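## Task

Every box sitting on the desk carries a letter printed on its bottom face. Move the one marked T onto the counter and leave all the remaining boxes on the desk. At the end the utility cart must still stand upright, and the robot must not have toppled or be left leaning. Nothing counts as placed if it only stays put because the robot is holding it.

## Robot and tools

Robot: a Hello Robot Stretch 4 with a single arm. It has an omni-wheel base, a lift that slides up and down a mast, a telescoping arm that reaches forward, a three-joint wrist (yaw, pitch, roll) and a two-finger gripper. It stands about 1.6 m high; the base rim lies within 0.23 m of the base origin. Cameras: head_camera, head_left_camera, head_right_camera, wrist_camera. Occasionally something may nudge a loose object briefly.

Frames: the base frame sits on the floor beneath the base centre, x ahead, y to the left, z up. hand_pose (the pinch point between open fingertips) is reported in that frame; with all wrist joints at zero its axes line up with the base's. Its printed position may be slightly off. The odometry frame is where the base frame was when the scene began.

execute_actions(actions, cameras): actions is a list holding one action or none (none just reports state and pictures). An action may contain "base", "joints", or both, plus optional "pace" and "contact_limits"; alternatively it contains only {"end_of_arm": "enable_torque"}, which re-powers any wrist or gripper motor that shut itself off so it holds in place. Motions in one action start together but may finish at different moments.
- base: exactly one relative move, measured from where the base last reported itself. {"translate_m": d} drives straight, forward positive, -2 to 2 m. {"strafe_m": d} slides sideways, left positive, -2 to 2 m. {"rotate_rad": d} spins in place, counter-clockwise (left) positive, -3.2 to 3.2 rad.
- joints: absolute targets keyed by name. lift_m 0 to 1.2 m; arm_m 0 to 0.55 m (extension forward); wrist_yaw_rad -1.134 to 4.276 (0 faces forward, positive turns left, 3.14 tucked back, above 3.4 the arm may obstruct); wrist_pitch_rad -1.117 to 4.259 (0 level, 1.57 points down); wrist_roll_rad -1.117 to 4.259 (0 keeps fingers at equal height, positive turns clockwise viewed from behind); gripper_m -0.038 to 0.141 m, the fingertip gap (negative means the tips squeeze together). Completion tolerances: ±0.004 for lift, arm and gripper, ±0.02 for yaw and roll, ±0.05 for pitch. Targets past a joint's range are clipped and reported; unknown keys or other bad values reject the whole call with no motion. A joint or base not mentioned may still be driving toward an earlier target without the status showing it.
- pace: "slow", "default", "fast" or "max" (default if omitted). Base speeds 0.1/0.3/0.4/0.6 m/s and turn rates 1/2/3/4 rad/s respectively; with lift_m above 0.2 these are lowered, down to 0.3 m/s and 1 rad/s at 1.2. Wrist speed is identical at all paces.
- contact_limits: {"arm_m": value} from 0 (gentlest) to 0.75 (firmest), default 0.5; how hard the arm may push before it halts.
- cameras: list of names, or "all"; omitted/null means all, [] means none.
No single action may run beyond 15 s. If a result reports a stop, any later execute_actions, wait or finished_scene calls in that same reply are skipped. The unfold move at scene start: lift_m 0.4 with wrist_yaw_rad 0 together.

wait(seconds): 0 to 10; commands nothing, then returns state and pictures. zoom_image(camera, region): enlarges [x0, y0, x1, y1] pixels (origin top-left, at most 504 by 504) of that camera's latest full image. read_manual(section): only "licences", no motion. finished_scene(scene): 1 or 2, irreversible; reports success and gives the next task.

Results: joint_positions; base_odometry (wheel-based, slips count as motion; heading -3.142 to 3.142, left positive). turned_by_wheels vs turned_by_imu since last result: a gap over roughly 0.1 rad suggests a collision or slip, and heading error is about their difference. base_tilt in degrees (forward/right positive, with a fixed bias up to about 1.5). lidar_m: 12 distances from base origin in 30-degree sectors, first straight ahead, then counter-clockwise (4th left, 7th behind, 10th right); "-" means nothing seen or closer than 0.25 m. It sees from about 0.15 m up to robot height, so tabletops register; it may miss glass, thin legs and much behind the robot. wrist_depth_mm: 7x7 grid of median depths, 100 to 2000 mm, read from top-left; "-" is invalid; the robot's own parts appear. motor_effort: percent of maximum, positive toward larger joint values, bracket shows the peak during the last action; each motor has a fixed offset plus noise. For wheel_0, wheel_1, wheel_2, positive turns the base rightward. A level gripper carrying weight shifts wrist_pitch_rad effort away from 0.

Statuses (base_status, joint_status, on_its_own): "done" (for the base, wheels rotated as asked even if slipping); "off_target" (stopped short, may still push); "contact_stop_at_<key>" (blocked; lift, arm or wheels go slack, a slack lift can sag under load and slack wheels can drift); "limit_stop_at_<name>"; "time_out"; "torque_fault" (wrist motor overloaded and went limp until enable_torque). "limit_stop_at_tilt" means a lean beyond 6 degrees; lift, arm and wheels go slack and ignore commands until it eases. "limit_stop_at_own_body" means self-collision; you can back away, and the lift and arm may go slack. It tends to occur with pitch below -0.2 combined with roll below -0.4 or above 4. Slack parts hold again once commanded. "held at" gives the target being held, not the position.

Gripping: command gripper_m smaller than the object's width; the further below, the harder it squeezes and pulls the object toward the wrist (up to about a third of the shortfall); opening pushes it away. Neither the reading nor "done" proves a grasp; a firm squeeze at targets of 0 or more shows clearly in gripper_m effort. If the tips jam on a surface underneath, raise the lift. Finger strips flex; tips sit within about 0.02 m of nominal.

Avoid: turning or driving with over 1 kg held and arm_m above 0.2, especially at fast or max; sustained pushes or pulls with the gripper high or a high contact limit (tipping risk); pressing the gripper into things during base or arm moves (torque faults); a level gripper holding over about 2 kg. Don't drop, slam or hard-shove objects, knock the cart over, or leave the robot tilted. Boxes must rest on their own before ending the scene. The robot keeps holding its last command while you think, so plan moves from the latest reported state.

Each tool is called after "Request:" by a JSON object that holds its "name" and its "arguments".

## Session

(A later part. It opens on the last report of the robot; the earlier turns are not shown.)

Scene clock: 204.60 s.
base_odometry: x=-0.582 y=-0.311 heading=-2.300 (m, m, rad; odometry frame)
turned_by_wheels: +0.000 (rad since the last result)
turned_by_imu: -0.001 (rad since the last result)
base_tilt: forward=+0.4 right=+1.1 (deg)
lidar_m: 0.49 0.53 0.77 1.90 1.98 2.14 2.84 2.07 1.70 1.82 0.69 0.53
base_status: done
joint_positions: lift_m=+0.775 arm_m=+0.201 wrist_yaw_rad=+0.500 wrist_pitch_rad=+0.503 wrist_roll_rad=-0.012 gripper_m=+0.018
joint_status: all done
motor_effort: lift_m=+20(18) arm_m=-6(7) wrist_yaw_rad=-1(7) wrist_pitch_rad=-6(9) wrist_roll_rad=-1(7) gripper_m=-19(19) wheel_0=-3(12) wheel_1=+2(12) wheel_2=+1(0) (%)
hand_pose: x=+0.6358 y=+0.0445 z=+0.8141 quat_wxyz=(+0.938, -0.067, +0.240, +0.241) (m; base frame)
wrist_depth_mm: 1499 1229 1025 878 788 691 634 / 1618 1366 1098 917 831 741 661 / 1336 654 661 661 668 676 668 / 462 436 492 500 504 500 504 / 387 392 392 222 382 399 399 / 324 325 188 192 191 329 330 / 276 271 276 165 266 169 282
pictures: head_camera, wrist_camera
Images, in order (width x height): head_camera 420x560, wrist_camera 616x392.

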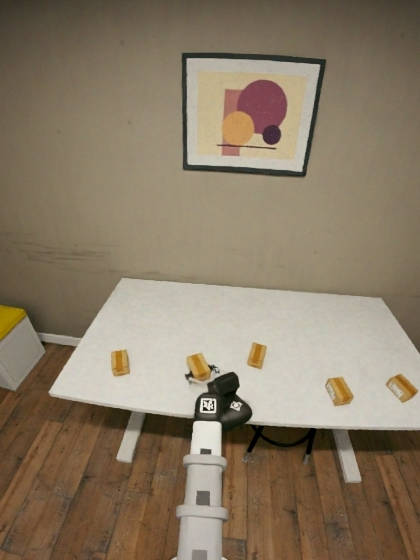

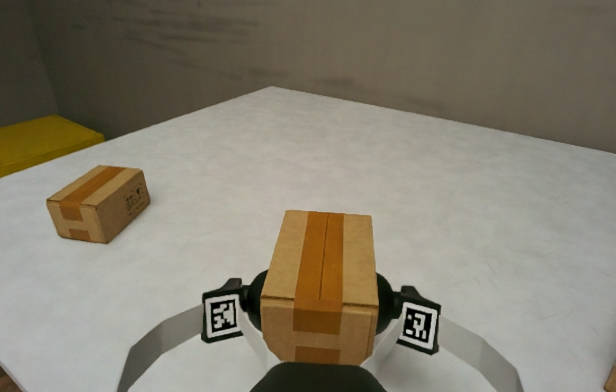

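Request:
{"name": "execute_actions", "arguments": {"actions": [{"joints": {"lift_m": 0.72, "gripper_m": 0.032}, "pace": "fast"}], "cameras": []}}

Request:
{"name": "execute_actions", "arguments": {"actions": [{"joints": {"gripper_m": 0.072}}], "cameras": ["wrist_camera"]}}

Request:
{"name": "execute_actions", "arguments": {"actions": [{"joints": {"lift_m": 0.78, "gripper_m": 0.10}, "pace": "fast"}], "cameras": ["wrist_camera"]}}

Request:
{"name": "execute_actions", "arguments": {"actions": [{"joints": {"wrist_yaw_rad": -0.3, "arm_m": 0.378, "gripper_m": 0.115}, "pace": "fast"}], "cameras": ["head_camera", "wrist_camera"]}}

Scene clock: 209.47 s.
base_odometry: x=-0.582 y=-0.311 heading=-2.300 (m, m, rad; odometry frame)
turned_by_wheels: +0.000 (rad since the last result)
turned_by_imu: -0.001 (rad since the last result)
base_tilt: forward=+0.5 right=+1.1 (deg)
lidar_m: 0.51 0.54 0.79 1.90 1.98 2.15 2.86 2.07 1.71 1.82 0.70 0.52
base_status: not commanded
joint_positions: lift_m=+0.720 arm_m=+0.201 wrist_yaw_rad=+0.500 wrist_pitch_rad=+0.503 wrist_roll_rad=-0.012 gripper_m=+0.032
joint_status: all done
motor_effort: lift_m=+17(19) arm_m=-6(6) wrist_yaw_rad=-1(1) wrist_pitch_rad=-9(10) wrist_roll_rad=-1(1) gripper_m=-13(18) wheel_0=-3(3) wheel_1=+2(2) wheel_2=+0(0) (%)
hand_pose: x=+0.6357 y=+0.0445 z=+0.7592 quat_wxyz=(+0.938, -0.067, +0.240, +0.241) (m; base frame)
wrist_depth_mm: 1499 1229 1025 904 788 691 634 / 1618 1336 778 788 778 715 668 / 462 452 521 521 521 530 535 / 364 384 384 389 392 392 394 / 303 306 307 226 298 312 312 / 252 254 190 196 193 258 258 / 216 211 218 144 208 208 220
pictures: none
No camera images: the call's "cameras" was empty. Leave "cameras" out to get every camera's image.

Scene clock: 210.67 s.
base_odometry: x=-0.582 y=-0.311 heading=-2.300 (m, m, rad; odometry frame)
turned_by_wheels: +0.000 (rad since the last result)
turned_by_imu: +0.000 (rad since the last result)
base_tilt: forward=+0.5 right=+1.2 (deg)
lidar_m: 0.51 0.54 0.76 1.90 1.99 2.11 2.84 2.04 1.71 1.80 0.67 0.52
base_status: not commanded
joint_positions: lift_m=+0.720 arm_m=+0.201 wrist_yaw_rad=+0.500 wrist_pitch_rad=+0.502 wrist_roll_rad=-0.012 gripper_m=+0.072
joint_status: all done
motor_effort: lift_m=+17(17) arm_m=-6(6) wrist_yaw_rad=-2(1) wrist_pitch_rad=-7(8) wrist_roll_rad=+0(0) gripper_m=-1(13) wheel_0=-2(2) wheel_1=+2(2) wheel_2=+0(0) (%)
hand_pose: x=+0.6358 y=+0.0445 z=+0.7594 quat_wxyz=(+0.938, -0.067, +0.239, +0.241) (m; base frame)
wrist_depth_mm: 1499 1229 1042 891 778 691 634 / 1618 1336 778 788 788 715 661 / 462 455 521 521 525 525 539 / 364 382 387 389 392 399 397 / 306 307 309 232 300 312 314 / 253 255 196 206 200 259 258 / 216 212 219 140 214 214 220
pictures: wrist_camera
Images, in order (width x height): wrist_camera 616x392.

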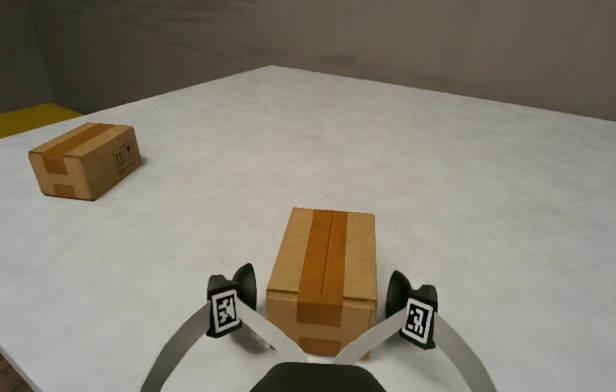

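Scene clock: 211.77 s.
base_odometry: x=-0.582 y=-0.311 heading=-2.300 (m, m, rad; odometry frame)
turned_by_wheels: +0.000 (rad since the last result)
turned_by_imu: +0.000 (rad since the last result)
base_tilt: forward=+0.6 right=+1.0 (deg)
lidar_m: 0.50 0.54 0.78 1.90 1.99 2.12 2.85 2.07 1.69 1.82 0.71 0.53
base_status: not commanded
joint_positions: lift_m=+0.780 arm_m=+0.201 wrist_yaw_rad=+0.500 wrist_pitch_rad=+0.502 wrist_roll_rad=-0.012 gripper_m=+0.100
joint_status: all done
motor_effort: lift_m=+20(21) arm_m=-6(6) wrist_yaw_rad=-1(1) wrist_pitch_rad=-5(6) wrist_roll_rad=-2(1) gripper_m=-1(3) wheel_0=-2(2) wheel_1=+2(2) wheel_2=+0(0) (%)
hand_pose: x=+0.6358 y=+0.0445 z=+0.8192 quat_wxyz=(+0.938, -0.067, +0.239, +0.241) (m; base frame)
wrist_depth_mm: 1464 1229 1042 891 778 691 634 / 1618 1366 1118 931 831 732 661 / 1336 668 676 683 683 691 676 / 484 445 500 508 512 517 517 / 397 397 404 404 407 410 413 / 330 332 194 271 281 327 340 / 282 277 286 142 281 281 287
pictures: wrist_camera
Images, in order (width x height): wrist_camera 616x392.

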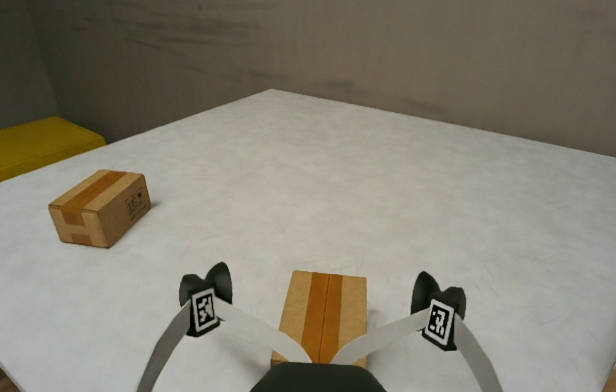

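Scene clock: 213.13 s.
base_odometry: x=-0.582 y=-0.311 heading=-2.300 (m, m, rad; odometry frame)
turned_by_wheels: +0.000 (rad since the last result)
turned_by_imu: +0.000 (rad since the last result)
base_tilt: forward=+0.4 right=+1.0 (deg)
lidar_m: 0.50 0.53 0.79 1.89 1.96 2.15 2.83 2.09 1.73 1.82 0.71 0.50
base_status: not commanded
joint_positions: lift_m=+0.780 arm_m=+0.377 wrist_yaw_rad=-0.300 wrist_pitch_rad=+0.502 wrist_roll_rad=-0.012 gripper_m=+0.115
joint_status: all done
motor_effort: lift_m=+20(20) arm_m=+6(6) wrist_yaw_rad=-3(5) wrist_pitch_rad=-3(6) wrist_roll_rad=-1(1) gripper_m=+0(0) wheel_0=-2(2) wheel_1=+2(2) wheel_2=+0(0) (%)
hand_pose: x=+0.7636 y=-0.1582 z=+0.8193 quat_wxyz=(+0.958, +0.031, +0.246, -0.143) (m; base frame)
wrist_depth_mm: 569 591 621 654 683 723 759 / 609 634 661 699 741 788 831 / 634 654 668 683 691 691 707 / 492 496 500 508 512 512 517 / 394 399 402 404 404 407 410 / 329 330 195 290 272 327 340 / 281 276 285 144 238 281 289
pictures: head_camera, wrist_camera
Images, in order (width x height): head_camera 420x560, wrist_camera 616x392.

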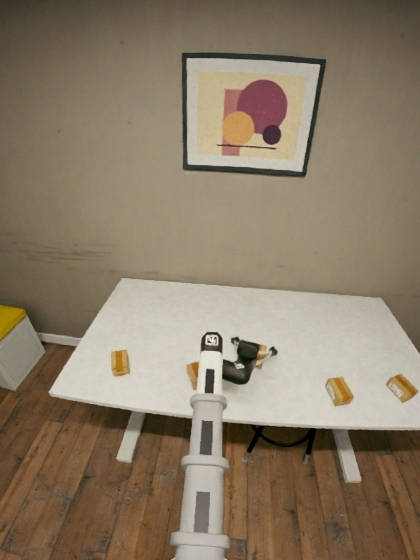

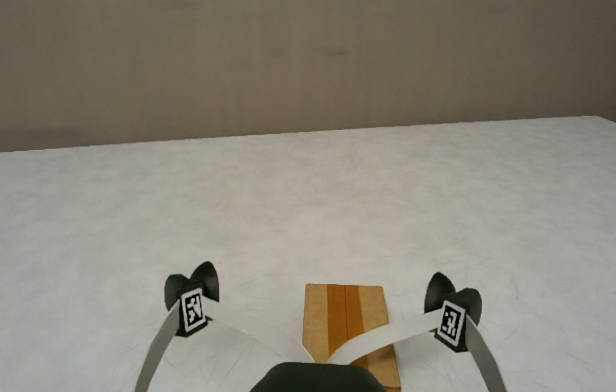

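Request:
{"name": "execute_actions", "arguments": {"actions": [{"base": {"strafe_m": -0.018}, "joints": {"lift_m": 0.72, "arm_m": 0.372, "gripper_m": 0.09}}], "cameras": ["wrist_camera"]}}

Request:
{"name": "execute_actions", "arguments": {"actions": [{"joints": {"gripper_m": 0.018}}], "cameras": ["wrist_camera"]}}

Scene clock: 217.23 s.
base_odometry: x=-0.596 y=-0.299 heading=-2.300 (m, m, rad; odometry frame)
turned_by_wheels: +0.000 (rad since the last result)
turned_by_imu: -0.001 (rad since the last result)
base_tilt: forward=+0.5 right=+1.1 (deg)
lidar_m: 0.50 0.53 0.76 1.92 1.99 2.15 2.83 2.04 1.70 1.81 0.70 0.53
base_status: done
joint_positions: lift_m=+0.720 arm_m=+0.373 wrist_yaw_rad=-0.300 wrist_pitch_rad=+0.502 wrist_roll_rad=-0.012 gripper_m=+0.090
joint_status: all done
motor_effort: lift_m=+16(20) arm_m=-6(7) wrist_yaw_rad=-1(2) wrist_pitch_rad=-5(6) wrist_roll_rad=+1(0) gripper_m=+0(1) wheel_0=+1(8) wheel_1=+1(6) wheel_2=+0(1) (%)
hand_pose: x=+0.7598 y=-0.1582 z=+0.7596 quat_wxyz=(+0.958, +0.031, +0.246, -0.143) (m; base frame)
wrist_depth_mm: 574 597 627 654 691 723 768 / 615 640 661 691 732 759 788 / 508 508 517 517 530 530 544 / 377 382 382 387 392 397 399 / 303 304 307 232 300 314 314 / 253 254 195 192 195 259 259 / 216 211 219 140 216 214 222
pictures: wrist_camera
Images, in order (width x height): wrist_camera 616x392.

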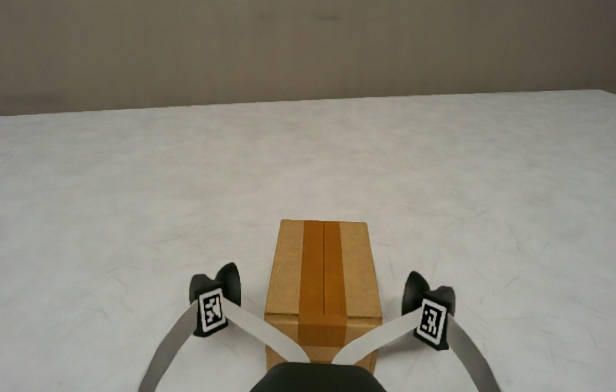

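Scene clock: 218.77 s.
base_odometry: x=-0.596 y=-0.299 heading=-2.300 (m, m, rad; odometry frame)
turned_by_wheels: +0.000 (rad since the last result)
turned_by_imu: +0.000 (rad since the last result)
base_tilt: forward=+0.5 right=+1.1 (deg)
lidar_m: 0.49 0.53 0.78 1.92 1.98 2.16 2.84 2.04 1.70 1.80 0.68 0.50
base_status: not commanded
joint_positions: lift_m=+0.720 arm_m=+0.373 wrist_yaw_rad=-0.300 wrist_pitch_rad=+0.503 wrist_roll_rad=-0.012 gripper_m=+0.018
joint_status: all done
motor_effort: lift_m=+16(16) arm_m=-6(6) wrist_yaw_rad=-1(1) wrist_pitch_rad=-6(5) wrist_roll_rad=+0(1) gripper_m=-17(18) wheel_0=+1(1) wheel_1=+1(1) wheel_2=+0(0) (%)
hand_pose: x=+0.7597 y=-0.1582 z=+0.7594 quat_wxyz=(+0.958, +0.032, +0.247, -0.143) (m; base frame)
wrist_depth_mm: 574 597 627 654 691 732 768 / 615 640 668 691 732 750 798 / 508 508 508 517 521 530 539 / 379 379 384 387 389 392 397 / 303 303 307 221 298 312 314 / 252 253 187 183 186 259 259 / 215 209 215 155 208 161 221
pictures: wrist_camera
Images, in order (width x height): wrist_camera 616x392.

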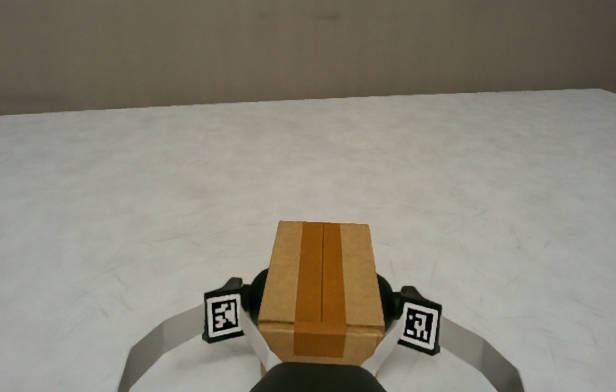

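Request:
{"name": "execute_actions", "arguments": {"actions": [{"joints": {"lift_m": 0.775, "wrist_pitch_rad": -0.9, "wrist_roll_rad": 2.4, "arm_m": 0.22, "wrist_yaw_rad": -0.1}, "pace": "fast"}], "cameras": ["head_camera"]}}

Request:
{"name": "zoom_image", "arguments": {"camera": "head_camera", "region": [180, 220, 420, 460]}}

Scene clock: 226.17 s.
base_odometry: x=-0.596 y=-0.299 heading=-2.300 (m, m, rad; odometry frame)
turned_by_wheels: +0.000 (rad since the last result)
turned_by_imu: -0.001 (rad since the last result)
base_tilt: forward=+0.6 right=+1.1 (deg)
lidar_m: 0.50 0.56 0.77 1.91 1.99 2.15 2.85 2.04 1.68 1.78 0.69 0.51
base_status: not commanded
joint_positions: lift_m=+0.775 arm_m=+0.221 wrist_yaw_rad=-0.100 wrist_pitch_rad=-0.897 wrist_roll_rad=+2.400 gripper_m=+0.018
joint_status: all done
motor_effort: lift_m=+20(21) arm_m=-6(7) wrist_yaw_rad=+0(4) wrist_pitch_rad=-6(14) wrist_roll_rad=+3(6) gripper_m=-18(19) wheel_0=+1(1) wheel_1=+1(1) wheel_2=+0(0) (%)
hand_pose: x=+0.5623 y=-0.1050 z=+1.1786 quat_wxyz=(+0.346, +0.831, -0.199, +0.387) (m; base frame)
wrist_depth_mm: 1661 1499 1182 1008 842 750 668 / 1537 1661 1336 1098 904 788 715 / 1464 1618 1537 1229 991 831 759 / 1336 1464 1618 1336 1078 904 798 / 1255 1366 1499 221 1160 991 866 / 1182 1255 186 184 186 1098 946 / 1138 1182 1308 155 1397 170 1042
pictures: head_camera
Images, in order (width x height): head_camera 420x560.

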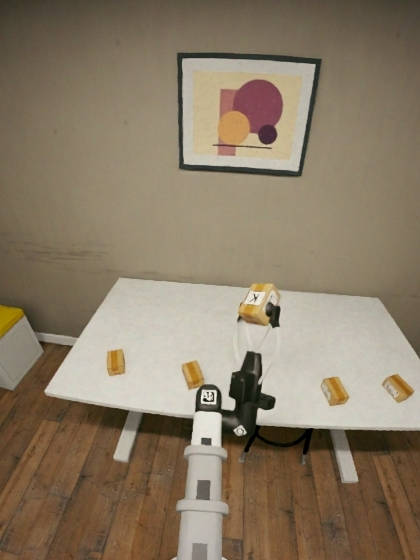

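Region (180, 220, 420, 460) of head_camera's 420x560 image, scaled by 2.100, with more detail than that image has.

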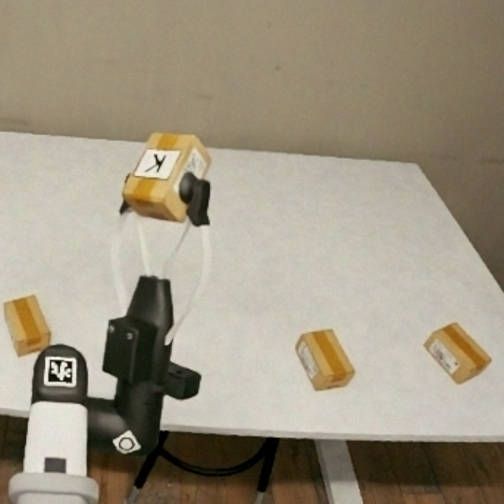

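Request:
{"name": "execute_actions", "arguments": {"actions": [{"base": {"strafe_m": -0.22}, "joints": {"lift_m": 0.775, "wrist_pitch_rad": 0.5, "wrist_roll_rad": -0.012, "wrist_yaw_rad": 0.4, "arm_m": 0.24}, "pace": "fast"}], "cameras": ["head_camera"]}}

Request:
{"name": "execute_actions", "arguments": {"actions": [{"joints": {"lift_m": 0.72, "gripper_m": 0.032}, "pace": "fast"}], "cameras": []}}

Request:
{"name": "execute_actions", "arguments": {"actions": [{"joints": {"gripper_m": 0.072}}], "cameras": ["wrist_camera"]}}

Request:
{"name": "execute_actions", "arguments": {"actions": [{"joints": {"lift_m": 0.78, "gripper_m": 0.10}, "pace": "fast"}], "cameras": ["head_camera", "wrist_camera"]}}

Scene clock: 253.07 s.
base_odometry: x=-0.760 y=-0.153 heading=-2.300 (m, m, rad; odometry frame)
turned_by_wheels: +0.000 (rad since the last result)
turned_by_imu: -0.001 (rad since the last result)
base_tilt: forward=+0.5 right=+1.1 (deg)
lidar_m: 0.49 0.52 0.77 2.14 2.14 2.92 2.85 1.75 1.49 1.58 0.67 0.51
base_status: done
joint_positions: lift_m=+0.775 arm_m=+0.239 wrist_yaw_rad=+0.400 wrist_pitch_rad=+0.503 wrist_roll_rad=-0.012 gripper_m=+0.018
joint_status: all done
motor_effort: lift_m=+20(21) arm_m=+5(7) wrist_yaw_rad=-1(6) wrist_pitch_rad=-8(9) wrist_roll_rad=-2(6) gripper_m=-20(18) wheel_0=+0(11) wheel_1=+1(8) wheel_2=+1(1) (%)
hand_pose: x=+0.6767 y=+0.0179 z=+0.8141 quat_wxyz=(+0.949, -0.055, +0.243, +0.194) (m; base frame)
wrist_depth_mm: 1182 1025 891 798 715 647 603 / 1308 1025 917 842 750 683 634 / 647 647 661 661 668 676 647 / 484 484 492 492 500 500 504 / 324 389 392 222 382 397 399 / 309 324 187 184 186 329 332 / 276 270 274 156 266 161 282
pictures: head_camera
Images, in order (width x height): head_camera 420x560.

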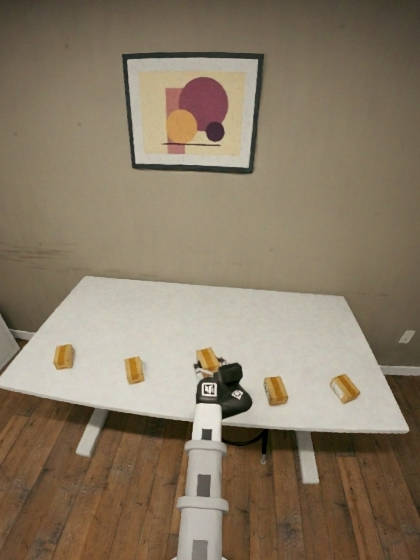

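Scene clock: 254.00 s.
base_odometry: x=-0.760 y=-0.153 heading=-2.300 (m, m, rad; odometry frame)
turned_by_wheels: +0.000 (rad since the last result)
turned_by_imu: +0.000 (rad since the last result)
base_tilt: forward=+0.4 right=+1.1 (deg)
lidar_m: 0.50 0.53 0.74 2.14 2.15 2.91 2.86 1.72 1.52 1.57 0.69 0.49
base_status: not commanded
joint_positions: lift_m=+0.720 arm_m=+0.239 wrist_yaw_rad=+0.400 wrist_pitch_rad=+0.503 wrist_roll_rad=-0.012 gripper_m=+0.032
joint_status: all done
motor_effort: lift_m=+17(18) arm_m=+6(6) wrist_yaw_rad=-2(1) wrist_pitch_rad=-8(12) wrist_roll_rad=-2(0) gripper_m=-12(20) wheel_0=+0(1) wheel_1=+0(0) wheel_2=+0(1) (%)
hand_pose: x=+0.6767 y=+0.0179 z=+0.7592 quat_wxyz=(+0.949, -0.055, +0.243, +0.194) (m; base frame)
wrist_depth_mm: 1160 1025 891 788 715 647 597 / 768 768 788 778 732 676 627 / 504 508 512 517 521 525 535 / 317 382 384 387 389 392 394 / 291 304 307 224 298 312 314 / 252 254 192 186 187 258 258 / 215 210 217 145 208 208 220
pictures: none
No camera images: the call's "cameras" was empty. Leave "cameras" out to get every camera's image.

Scene clock: 255.20 s.
base_odometry: x=-0.760 y=-0.153 heading=-2.300 (m, m, rad; odometry frame)
turned_by_wheels: +0.000 (rad since the last result)
turned_by_imu: +0.000 (rad since the last result)
base_tilt: forward=+0.5 right=+1.2 (deg)
lidar_m: 0.49 0.53 0.78 2.14 2.16 2.95 2.84 1.71 1.47 1.57 0.70 0.51
base_status: not commanded
joint_positions: lift_m=+0.720 arm_m=+0.239 wrist_yaw_rad=+0.400 wrist_pitch_rad=+0.502 wrist_roll_rad=-0.012 gripper_m=+0.072
joint_status: all done
motor_effort: lift_m=+17(17) arm_m=+6(7) wrist_yaw_rad=-1(1) wrist_pitch_rad=-7(8) wrist_roll_rad=-1(1) gripper_m=-1(14) wheel_0=+0(0) wheel_1=+1(0) wheel_2=+0(0) (%)
hand_pose: x=+0.6768 y=+0.0179 z=+0.7594 quat_wxyz=(+0.949, -0.055, +0.242, +0.194) (m; base frame)
wrist_depth_mm: 1182 1008 904 788 715 647 597 / 768 778 778 788 741 676 627 / 508 508 512 521 521 525 535 / 319 382 387 389 389 394 397 / 291 306 309 231 300 314 314 / 252 255 196 192 194 258 260 / 216 211 219 140 214 215 221
pictures: wrist_camera
Images, in order (width x height): wrist_camera 616x392.

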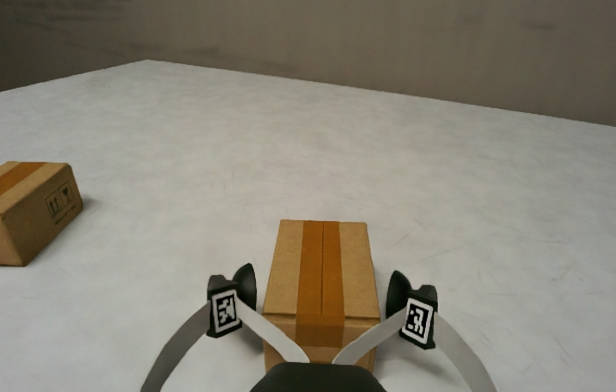

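Scene clock: 256.30 s.
base_odometry: x=-0.760 y=-0.153 heading=-2.300 (m, m, rad; odometry frame)
turned_by_wheels: +0.000 (rad since the last result)
turned_by_imu: +0.000 (rad since the last result)
base_tilt: forward=+0.6 right=+1.0 (deg)
lidar_m: 0.49 0.53 0.79 2.15 2.17 2.94 2.86 1.77 1.52 1.57 0.69 0.51
base_status: not commanded
joint_positions: lift_m=+0.780 arm_m=+0.239 wrist_yaw_rad=+0.400 wrist_pitch_rad=+0.502 wrist_roll_rad=-0.012 gripper_m=+0.100
joint_status: all done
motor_effort: lift_m=+20(21) arm_m=+6(6) wrist_yaw_rad=-2(1) wrist_pitch_rad=-7(8) wrist_roll_rad=-1(1) gripper_m=+0(4) wheel_0=-1(0) wheel_1=+1(0) wheel_2=+0(1) (%)
hand_pose: x=+0.6768 y=+0.0180 z=+0.8192 quat_wxyz=(+0.949, -0.055, +0.242, +0.194) (m; base frame)
wrist_depth_mm: 1182 1025 891 798 715 647 597 / 1281 1042 931 842 759 683 627 / 661 668 676 683 683 683 654 / 496 500 504 508 508 517 512 / 332 399 402 402 407 410 410 / 312 330 194 271 281 325 338 / 281 276 286 142 279 279 287
pictures: head_camera, wrist_camera
Images, in order (width x height): head_camera 420x560, wrist_camera 616x392.

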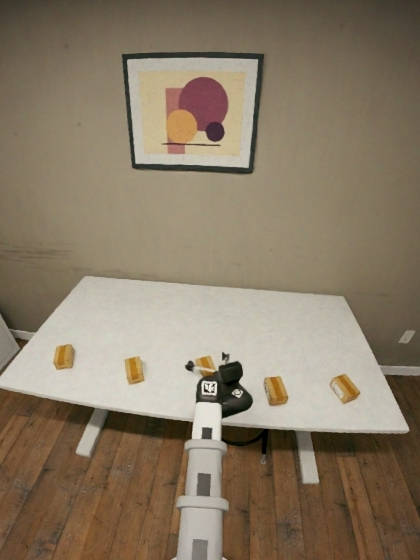

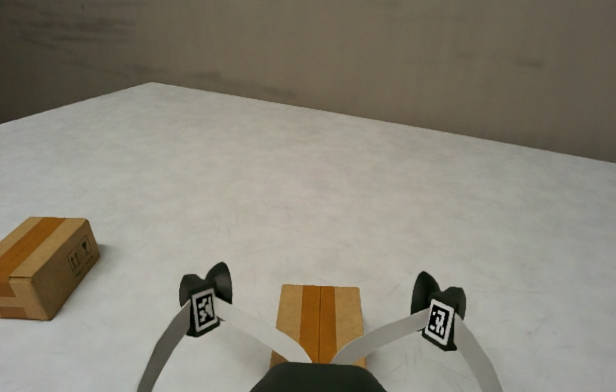

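Request:
{"name": "zoom_image", "arguments": {"camera": "head_camera", "region": [230, 340, 390, 440]}}

Region (230, 340, 390, 440) of head_camera's 420x560 image, scaled by 3.150, with more detail than that image has; it fills the top 315 rows of this view, and the rest is white.

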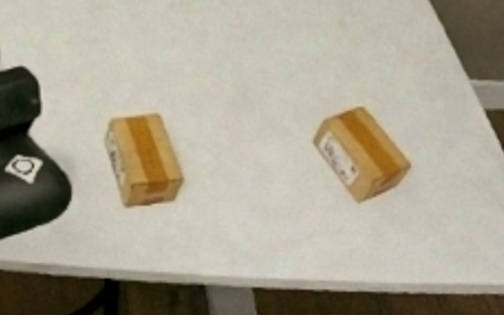

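Request:
{"name": "execute_actions", "arguments": {"actions": [{"base": {"strafe_m": -0.185}, "joints": {"wrist_yaw_rad": 0.14, "arm_m": 0.174, "gripper_m": 0.115}, "pace": "fast"}], "cameras": ["head_camera", "wrist_camera"]}}

Scene clock: 266.60 s.
base_odometry: x=-0.898 y=-0.030 heading=-2.300 (m, m, rad; odometry frame)
turned_by_wheels: +0.000 (rad since the last result)
turned_by_imu: -0.001 (rad since the last result)
base_tilt: forward=+0.5 right=+1.1 (deg)
lidar_m: 0.50 0.51 0.71 2.34 2.31 2.94 2.86 1.50 1.34 1.38 0.68 0.48
base_status: done
joint_positions: lift_m=+0.780 arm_m=+0.175 wrist_yaw_rad=+0.140 wrist_pitch_rad=+0.502 wrist_roll_rad=-0.012 gripper_m=+0.115
joint_status: all done
motor_effort: lift_m=+19(20) arm_m=-6(6) wrist_yaw_rad=-2(6) wrist_pitch_rad=-5(7) wrist_roll_rad=+0(1) gripper_m=+0(1) wheel_0=-2(13) wheel_1=+2(15) wheel_2=+0(0) (%)
hand_pose: x=+0.6086 y=-0.0513 z=+0.8193 quat_wxyz=(+0.966, -0.023, +0.247, +0.069) (m; base frame)
wrist_depth_mm: 904 866 820 788 750 715 691 / 946 917 878 854 809 759 732 / 668 668 668 683 683 699 699 / 496 500 504 508 512 517 521 / 322 384 402 404 407 410 410 / 327 330 195 271 338 327 340 / 282 277 286 144 281 279 289
pictures: head_camera, wrist_camera
Images, in order (width x height): head_camera 420x560, wrist_camera 616x392.

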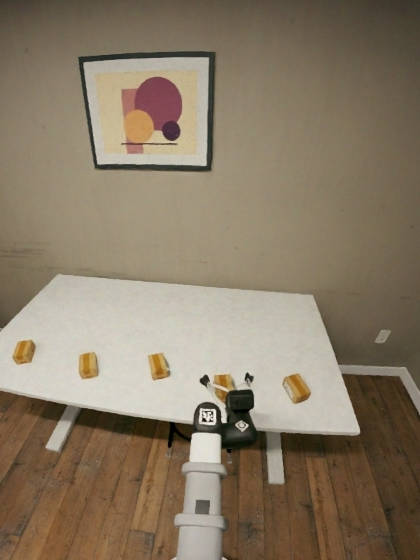

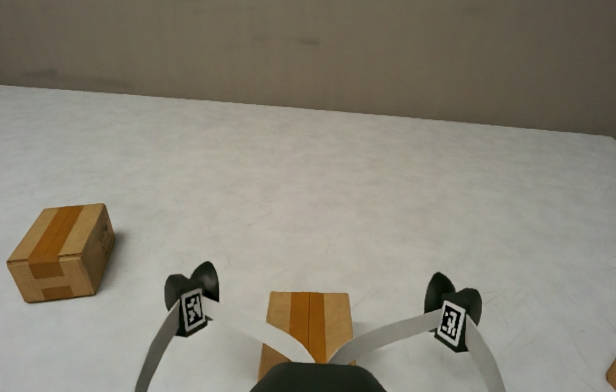

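Request:
{"name": "execute_actions", "arguments": {"actions": [{"joints": {"lift_m": 0.72, "arm_m": 0.164, "wrist_yaw_rad": 0.18, "gripper_m": 0.088}, "pace": "fast"}], "cameras": ["wrist_camera"]}}

Request:
{"name": "execute_actions", "arguments": {"actions": [{"joints": {"gripper_m": 0.018}}], "cameras": ["wrist_camera"]}}

Request:
{"name": "execute_actions", "arguments": {"actions": [{"joints": {"lift_m": 0.775, "wrist_pitch_rad": -0.9, "wrist_roll_rad": 2.4}, "pace": "fast"}], "cameras": ["head_camera"]}}

Request:
{"name": "zoom_image", "arguments": {"camera": "head_camera", "region": [160, 240, 360, 440]}}

Scene clock: 272.67 s.
base_odometry: x=-0.898 y=-0.030 heading=-2.300 (m, m, rad; odometry frame)
turned_by_wheels: +0.000 (rad since the last result)
turned_by_imu: -0.001 (rad since the last result)
base_tilt: forward=+0.4 right=+1.1 (deg)
lidar_m: 0.47 0.50 0.73 2.35 2.27 2.93 2.85 1.50 1.34 1.39 0.67 0.49
base_status: not commanded
joint_positions: lift_m=+0.720 arm_m=+0.165 wrist_yaw_rad=+0.180 wrist_pitch_rad=+0.502 wrist_roll_rad=-0.012 gripper_m=+0.088
joint_status: all done
motor_effort: lift_m=+16(16) arm_m=-6(7) wrist_yaw_rad=-1(2) wrist_pitch_rad=-5(4) wrist_roll_rad=+1(0) gripper_m=+0(3) wheel_0=-2(2) wheel_1=+2(2) wheel_2=+0(0) (%)
hand_pose: x=+0.6005 y=-0.0408 z=+0.7595 quat_wxyz=(+0.965, -0.028, +0.247, +0.088) (m; base frame)
wrist_depth_mm: 960 904 842 798 759 715 683 / 768 768 788 788 778 741 715 / 508 517 517 525 530 535 539 / 303 366 387 389 394 397 397 / 304 306 309 232 300 312 315 / 253 255 196 193 193 260 260 / 217 212 220 140 209 216 222
pictures: wrist_camera
Images, in order (width x height): wrist_camera 616x392.

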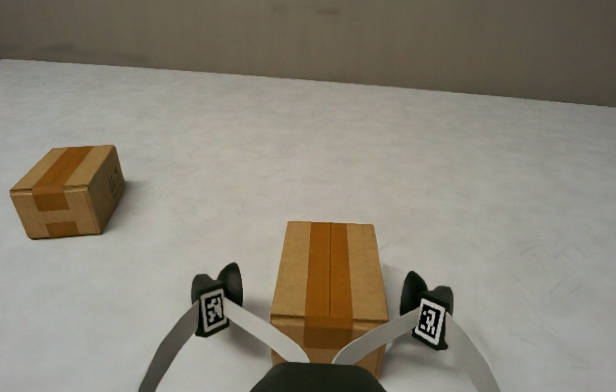

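Scene clock: 274.17 s.
base_odometry: x=-0.898 y=-0.030 heading=-2.300 (m, m, rad; odometry frame)
turned_by_wheels: +0.000 (rad since the last result)
turned_by_imu: +0.000 (rad since the last result)
base_tilt: forward=+0.6 right=+1.1 (deg)
lidar_m: 0.49 0.51 0.74 2.34 2.32 2.92 2.84 1.50 1.35 1.40 0.67 0.48
base_status: not commanded
joint_positions: lift_m=+0.720 arm_m=+0.165 wrist_yaw_rad=+0.180 wrist_pitch_rad=+0.503 wrist_roll_rad=-0.012 gripper_m=+0.018
joint_status: all done
motor_effort: lift_m=+16(16) arm_m=-6(6) wrist_yaw_rad=-1(0) wrist_pitch_rad=-8(9) wrist_roll_rad=+2(1) gripper_m=-19(16) wheel_0=-2(2) wheel_1=+2(2) wheel_2=+0(0) (%)
hand_pose: x=+0.6004 y=-0.0408 z=+0.7594 quat_wxyz=(+0.965, -0.028, +0.247, +0.088) (m; base frame)
wrist_depth_mm: 960 904 842 798 759 715 683 / 759 768 778 788 788 741 715 / 508 508 512 517 530 530 539 / 303 364 387 387 392 394 397 / 304 306 307 222 300 312 314 / 252 254 186 184 190 259 260 / 216 211 213 154 208 169 222
pictures: wrist_camera
Images, in order (width x height): wrist_camera 616x392.

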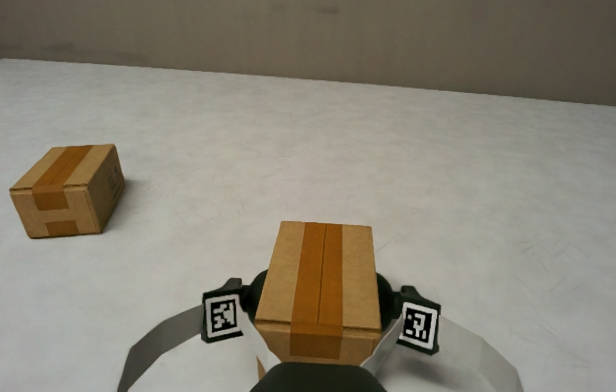

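Scene clock: 276.10 s.
base_odometry: x=-0.898 y=-0.030 heading=-2.300 (m, m, rad; odometry frame)
turned_by_wheels: +0.000 (rad since the last result)
turned_by_imu: -0.001 (rad since the last result)
base_tilt: forward=+0.5 right=+1.1 (deg)
lidar_m: 0.48 0.52 0.75 2.34 2.31 2.96 2.85 1.49 1.34 1.39 0.69 0.49
base_status: not commanded
joint_positions: lift_m=+0.775 arm_m=+0.165 wrist_yaw_rad=+0.180 wrist_pitch_rad=-0.897 wrist_roll_rad=+2.400 gripper_m=+0.018
joint_status: all done
motor_effort: lift_m=+20(22) arm_m=-6(6) wrist_yaw_rad=-1(0) wrist_pitch_rad=-7(15) wrist_roll_rad=+2(7) gripper_m=-18(17) wheel_0=-2(2) wheel_1=+2(2) wheel_2=+0(0) (%)
hand_pose: x=+0.5286 y=-0.0538 z=+1.1786 quat_wxyz=(+0.289, +0.850, -0.081, +0.432) (m; base frame)
wrist_depth_mm: 1308 1138 1025 917 842 759 707 / 1499 1336 1160 1008 917 831 768 / 1430 1499 1366 1182 1025 904 842 / 1308 1464 1576 1366 1160 1025 931 / 1281 1366 1499 221 1308 1160 1060 / 1205 1281 186 184 189 1366 1205 / 1118 1182 1308 154 1537 162 1430
pictures: head_camera
Images, in order (width x height): head_camera 420x560.

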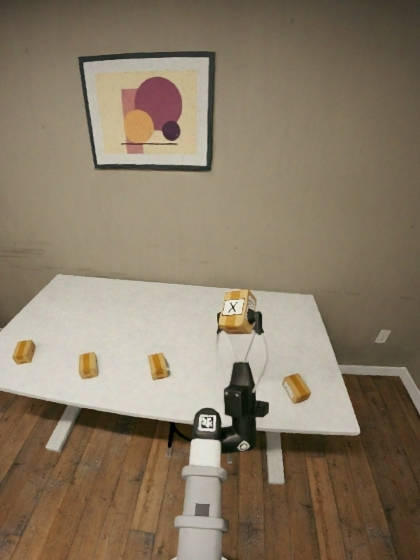

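Region (160, 240, 360, 440) of head_camera's 420x560 image, scaled by 2.520, with more detail than that image has.

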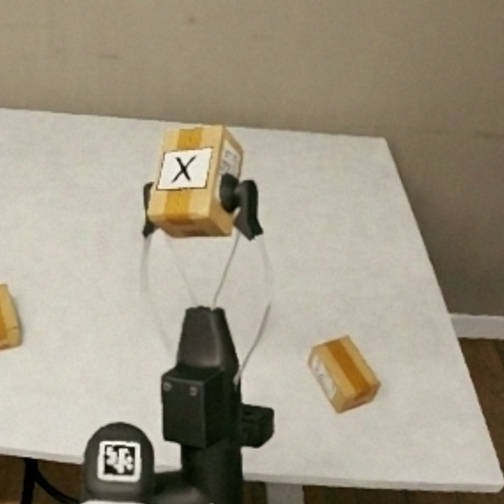

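Request:
{"name": "execute_actions", "arguments": {"actions": [{"base": {"strafe_m": -0.15}, "joints": {"lift_m": 0.775, "wrist_pitch_rad": 0.5, "wrist_roll_rad": -0.012, "wrist_yaw_rad": 0.7, "arm_m": 0.21}, "pace": "fast"}], "cameras": ["head_camera"]}}

Request:
{"name": "execute_actions", "arguments": {"actions": [{"joints": {"lift_m": 0.72, "gripper_m": 0.032}, "pace": "fast"}], "cameras": []}}

Request:
{"name": "execute_actions", "arguments": {"actions": [{"joints": {"gripper_m": 0.072}}], "cameras": ["wrist_camera"]}}

Request:
{"name": "execute_actions", "arguments": {"actions": [{"joints": {"lift_m": 0.78, "gripper_m": 0.10}, "pace": "fast"}], "cameras": ["head_camera", "wrist_camera"]}}

Request:
{"name": "execute_actions", "arguments": {"actions": [{"base": {"strafe_m": -0.178}, "joints": {"wrist_yaw_rad": 0.4, "arm_m": 0.177, "gripper_m": 0.115}, "pace": "fast"}], "cameras": ["head_camera", "wrist_camera"]}}

Scene clock: 299.37 s.
base_odometry: x=-1.010 y=+0.070 heading=-2.300 (m, m, rad; odometry frame)
turned_by_wheels: +0.000 (rad since the last result)
turned_by_imu: -0.001 (rad since the last result)
base_tilt: forward=+0.5 right=+1.1 (deg)
lidar_m: 0.46 0.50 0.72 2.48 2.41 2.92 2.87 1.29 1.24 1.22 1.33 0.48
base_status: done
joint_positions: lift_m=+0.775 arm_m=+0.209 wrist_yaw_rad=+0.700 wrist_pitch_rad=+0.503 wrist_roll_rad=-0.012 gripper_m=+0.018
joint_status: all done
motor_effort: lift_m=+20(23) arm_m=+6(7) wrist_yaw_rad=-1(6) wrist_pitch_rad=-8(9) wrist_roll_rad=+0(2) gripper_m=-18(19) wheel_0=-3(12) wheel_1=+2(12) wheel_2=+0(0) (%)
hand_pose: x=+0.6295 y=+0.0960 z=+0.8141 quat_wxyz=(+0.909, -0.091, +0.232, +0.333) (m; base frame)
wrist_depth_mm: 1921 1708 1255 1008 820 699 615 / 1921 991 991 976 854 732 640 / 564 654 661 661 668 676 647 / 488 445 449 496 500 504 500 / 392 392 394 223 382 397 399 / 324 325 186 184 190 330 330 / 285 268 272 154 266 169 281
pictures: head_camera
Images, in order (width x height): head_camera 420x560.

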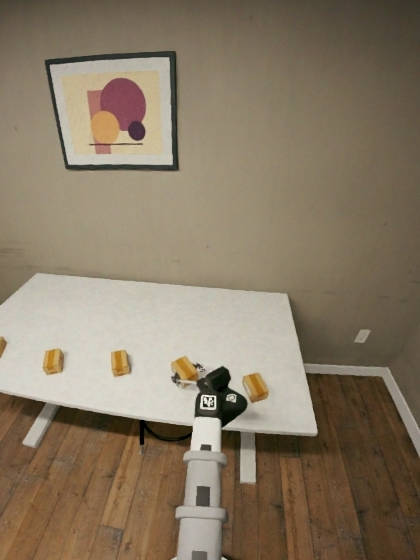

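Scene clock: 300.30 s.
base_odometry: x=-1.010 y=+0.070 heading=-2.300 (m, m, rad; odometry frame)
turned_by_wheels: +0.000 (rad since the last result)
turned_by_imu: +0.000 (rad since the last result)
base_tilt: forward=+0.5 right=+1.1 (deg)
lidar_m: 0.47 0.51 0.73 2.48 2.41 2.95 2.87 1.28 1.24 1.25 1.29 0.48
base_status: not commanded
joint_positions: lift_m=+0.720 arm_m=+0.209 wrist_yaw_rad=+0.700 wrist_pitch_rad=+0.503 wrist_roll_rad=-0.012 gripper_m=+0.032
joint_status: all done
motor_effort: lift_m=+17(20) arm_m=+6(6) wrist_yaw_rad=-1(1) wrist_pitch_rad=-7(10) wrist_roll_rad=+2(0) gripper_m=-13(20) wheel_0=-2(2) wheel_1=+2(2) wheel_2=+0(0) (%)
hand_pose: x=+0.6294 y=+0.0960 z=+0.7593 quat_wxyz=(+0.909, -0.091, +0.232, +0.333) (m; base frame)
wrist_depth_mm: 1921 1756 1205 991 820 699 615 / 707 778 788 788 798 715 640 / 508 449 480 517 525 525 535 / 379 375 384 387 389 394 394 / 303 304 306 226 300 312 312 / 253 255 189 186 189 258 258 / 222 211 219 163 208 208 220
pictures: none
No camera images: the call's "cameras" was empty. Leave "cameras" out to get every camera's image.

Scene clock: 301.50 s.
base_odometry: x=-1.010 y=+0.070 heading=-2.300 (m, m, rad; odometry frame)
turned_by_wheels: +0.000 (rad since the last result)
turned_by_imu: +0.000 (rad since the last result)
base_tilt: forward=+0.5 right=+1.1 (deg)
lidar_m: 0.47 0.50 0.73 2.50 2.38 2.94 2.86 1.29 1.24 1.23 1.31 0.48
base_status: not commanded
joint_positions: lift_m=+0.720 arm_m=+0.209 wrist_yaw_rad=+0.700 wrist_pitch_rad=+0.502 wrist_roll_rad=-0.012 gripper_m=+0.072
joint_status: all done
motor_effort: lift_m=+17(17) arm_m=+6(6) wrist_yaw_rad=-1(1) wrist_pitch_rad=-6(10) wrist_roll_rad=+0(1) gripper_m=-2(14) wheel_0=-2(2) wheel_1=+2(2) wheel_2=+0(0) (%)
hand_pose: x=+0.6295 y=+0.0960 z=+0.7594 quat_wxyz=(+0.909, -0.091, +0.232, +0.333) (m; base frame)
wrist_depth_mm: 1983 1708 1182 991 820 699 621 / 732 788 778 798 798 723 640 / 512 452 488 521 525 535 535 / 382 377 387 389 392 394 394 / 304 307 309 232 300 314 315 / 253 255 196 192 193 258 259 / 222 212 219 140 213 215 221
pictures: wrist_camera
Images, in order (width x height): wrist_camera 616x392.

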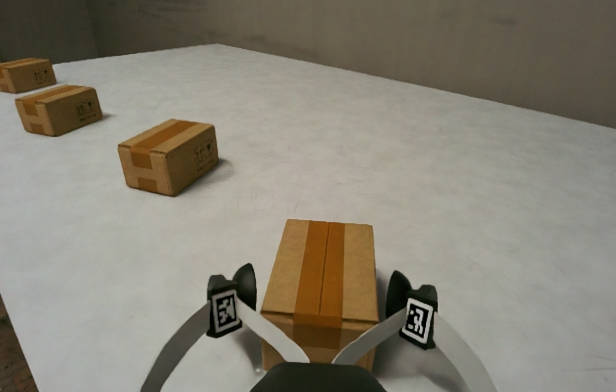

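Scene clock: 302.60 s.
base_odometry: x=-1.010 y=+0.070 heading=-2.300 (m, m, rad; odometry frame)
turned_by_wheels: +0.000 (rad since the last result)
turned_by_imu: +0.000 (rad since the last result)
base_tilt: forward=+0.5 right=+1.1 (deg)
lidar_m: 0.47 0.49 0.75 2.46 2.40 2.91 2.85 1.31 1.24 1.22 1.33 0.47
base_status: not commanded
joint_positions: lift_m=+0.780 arm_m=+0.209 wrist_yaw_rad=+0.700 wrist_pitch_rad=+0.502 wrist_roll_rad=-0.012 gripper_m=+0.100
joint_status: all done
motor_effort: lift_m=+20(22) arm_m=+6(6) wrist_yaw_rad=-1(1) wrist_pitch_rad=-7(5) wrist_roll_rad=-2(2) gripper_m=-1(1) wheel_0=-2(2) wheel_1=+2(2) wheel_2=+0(0) (%)
hand_pose: x=+0.6295 y=+0.0960 z=+0.8192 quat_wxyz=(+0.909, -0.090, +0.231, +0.333) (m; base frame)
wrist_depth_mm: 1921 1708 1255 991 820 699 615 / 1921 1008 1025 976 854 732 647 / 580 676 676 683 691 691 654 / 500 452 459 508 508 517 517 / 397 402 404 407 407 410 410 / 330 334 194 271 281 327 340 / 291 276 286 141 281 279 289
pictures: head_camera, wrist_camera
Images, in order (width x height): head_camera 420x560, wrist_camera 616x392.

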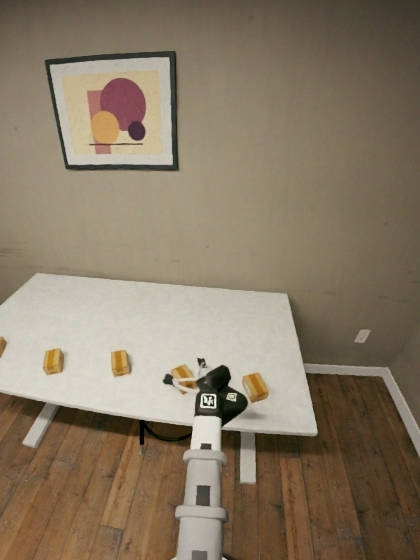

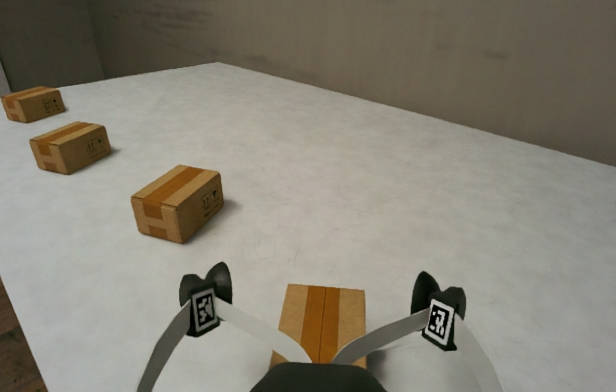

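Scene clock: 304.20 s.
base_odometry: x=-1.143 y=+0.189 heading=-2.299 (m, m, rad; odometry frame)
turned_by_wheels: +0.000 (rad since the last result)
turned_by_imu: +0.000 (rad since the last result)
base_tilt: forward=+0.4 right=+1.0 (deg)
lidar_m: 0.45 0.50 0.72 2.65 2.60 2.95 2.88 1.10 1.11 1.05 1.13 0.48
base_status: done
joint_positions: lift_m=+0.780 arm_m=+0.178 wrist_yaw_rad=+0.400 wrist_pitch_rad=+0.502 wrist_roll_rad=-0.012 gripper_m=+0.115
joint_status: all done
motor_effort: lift_m=+19(20) arm_m=-6(6) wrist_yaw_rad=-2(8) wrist_pitch_rad=-4(5) wrist_roll_rad=+0(1) gripper_m=+0(5) wheel_0=-1(11) wheel_1=+1(12) wheel_2=+0(1) (%)
hand_pose: x=+0.6160 y=+0.0180 z=+0.8193 quat_wxyz=(+0.949, -0.055, +0.242, +0.194) (m; base frame)
wrist_depth_mm: 1229 1060 931 820 759 676 627 / 1025 1008 960 878 798 715 654 / 668 668 676 676 683 699 676 / 496 500 504 508 508 512 544 / 334 379 402 404 407 407 410 / 330 332 196 271 327 327 340 / 282 277 286 143 279 281 289
pictures: head_camera, wrist_camera
Images, in order (width x height): head_camera 420x560, wrist_camera 616x392.

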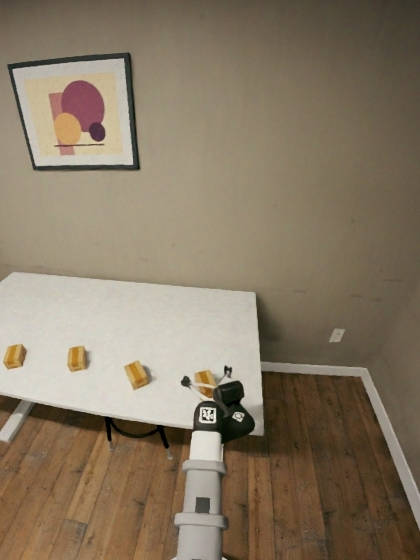

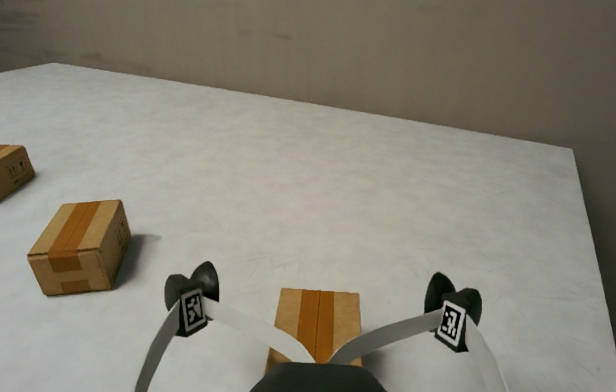

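Request:
{"name": "execute_actions", "arguments": {"actions": [{"joints": {"lift_m": 0.72, "arm_m": 0.17, "gripper_m": 0.088}, "pace": "fast"}], "cameras": ["wrist_camera"]}}

Request:
{"name": "execute_actions", "arguments": {"actions": [{"joints": {"gripper_m": 0.015}}], "cameras": ["all"]}}

Scene clock: 307.83 s.
base_odometry: x=-1.143 y=+0.189 heading=-2.299 (m, m, rad; odometry frame)
turned_by_wheels: +0.000 (rad since the last result)
turned_by_imu: -0.001 (rad since the last result)
base_tilt: forward=+0.5 right=+1.0 (deg)
lidar_m: 0.47 0.51 0.69 2.68 2.56 2.95 2.84 1.11 1.09 1.06 1.13 0.50
base_status: not commanded
joint_positions: lift_m=+0.720 arm_m=+0.171 wrist_yaw_rad=+0.400 wrist_pitch_rad=+0.502 wrist_roll_rad=-0.012 gripper_m=+0.088
joint_status: all done
motor_effort: lift_m=+16(18) arm_m=-7(6) wrist_yaw_rad=-1(1) wrist_pitch_rad=-6(7) wrist_roll_rad=+1(1) gripper_m=-2(1) wheel_0=-1(1) wheel_1=+1(1) wheel_2=+0(0) (%)
hand_pose: x=+0.6090 y=+0.0180 z=+0.7595 quat_wxyz=(+0.949, -0.055, +0.242, +0.194) (m; base frame)
wrist_depth_mm: 1182 1078 946 842 759 683 627 / 768 778 788 798 768 707 668 / 512 512 521 521 525 530 544 / 303 368 387 392 394 394 399 / 304 307 309 232 301 314 315 / 253 254 196 193 196 258 260 / 216 211 219 140 215 215 221
pictures: wrist_camera
Images, in order (width x height): wrist_camera 616x392.

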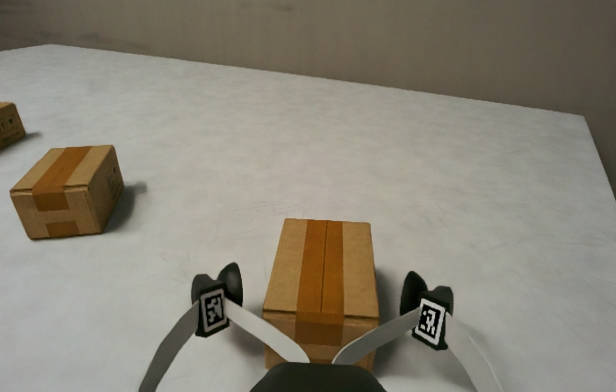

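Scene clock: 309.37 s.
base_odometry: x=-1.143 y=+0.189 heading=-2.299 (m, m, rad; odometry frame)
turned_by_wheels: +0.000 (rad since the last result)
turned_by_imu: +0.000 (rad since the last result)
base_tilt: forward=+0.5 right=+1.2 (deg)
lidar_m: 0.47 0.50 0.73 2.67 2.59 2.96 2.86 1.11 1.09 1.06 1.12 0.48
base_status: not commanded
joint_positions: lift_m=+0.720 arm_m=+0.171 wrist_yaw_rad=+0.400 wrist_pitch_rad=+0.503 wrist_roll_rad=-0.012 gripper_m=+0.015
joint_status: all done
motor_effort: lift_m=+16(16) arm_m=-6(6) wrist_yaw_rad=-2(1) wrist_pitch_rad=-7(6) wrist_roll_rad=+1(0) gripper_m=-20(19) wheel_0=-1(1) wheel_1=+1(1) wheel_2=+0(0) (%)
hand_pose: x=+0.6089 y=+0.0179 z=+0.7593 quat_wxyz=(+0.949, -0.055, +0.243, +0.194) (m; base frame)
wrist_depth_mm: 1182 1078 946 842 750 683 640 / 768 778 778 778 768 715 668 / 512 508 512 517 521 525 539 / 304 364 384 389 389 392 394 / 304 306 307 221 298 314 314 / 253 254 186 183 190 259 258 / 216 210 216 155 208 170 220
pictures: head_camera, head_left_camera, head_right_camera, wrist_camera
Images, in order (width x height): head_camera 420x560, head_left_camera 420x672, head_right_camera 420x672, wrist_camera 616x392.

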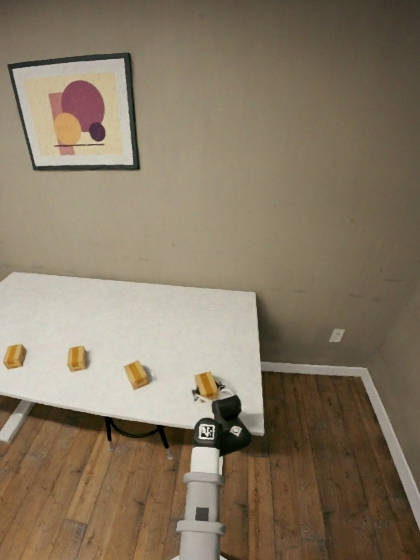

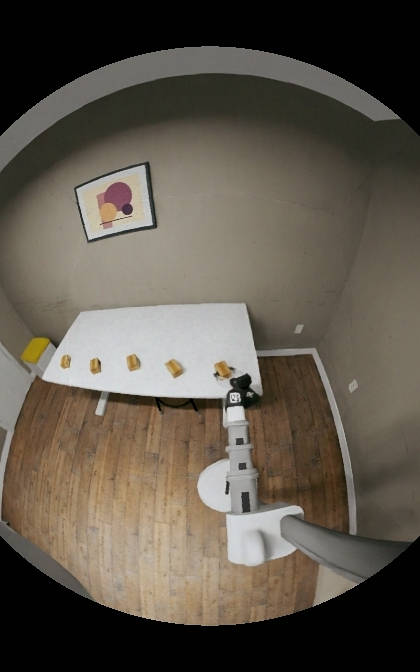

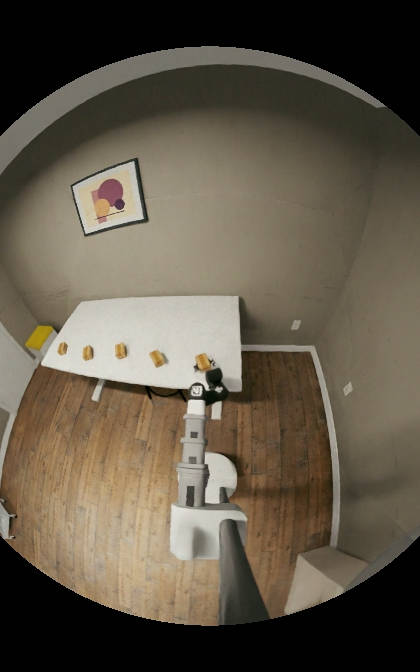

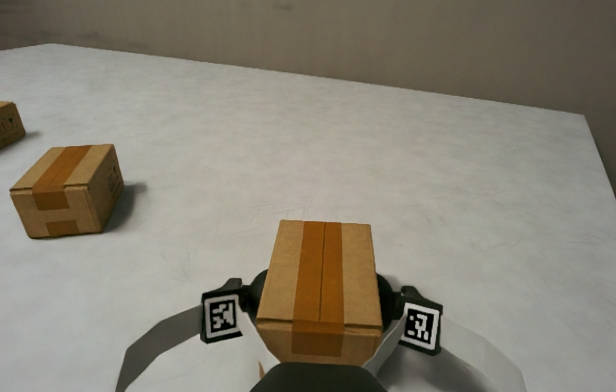

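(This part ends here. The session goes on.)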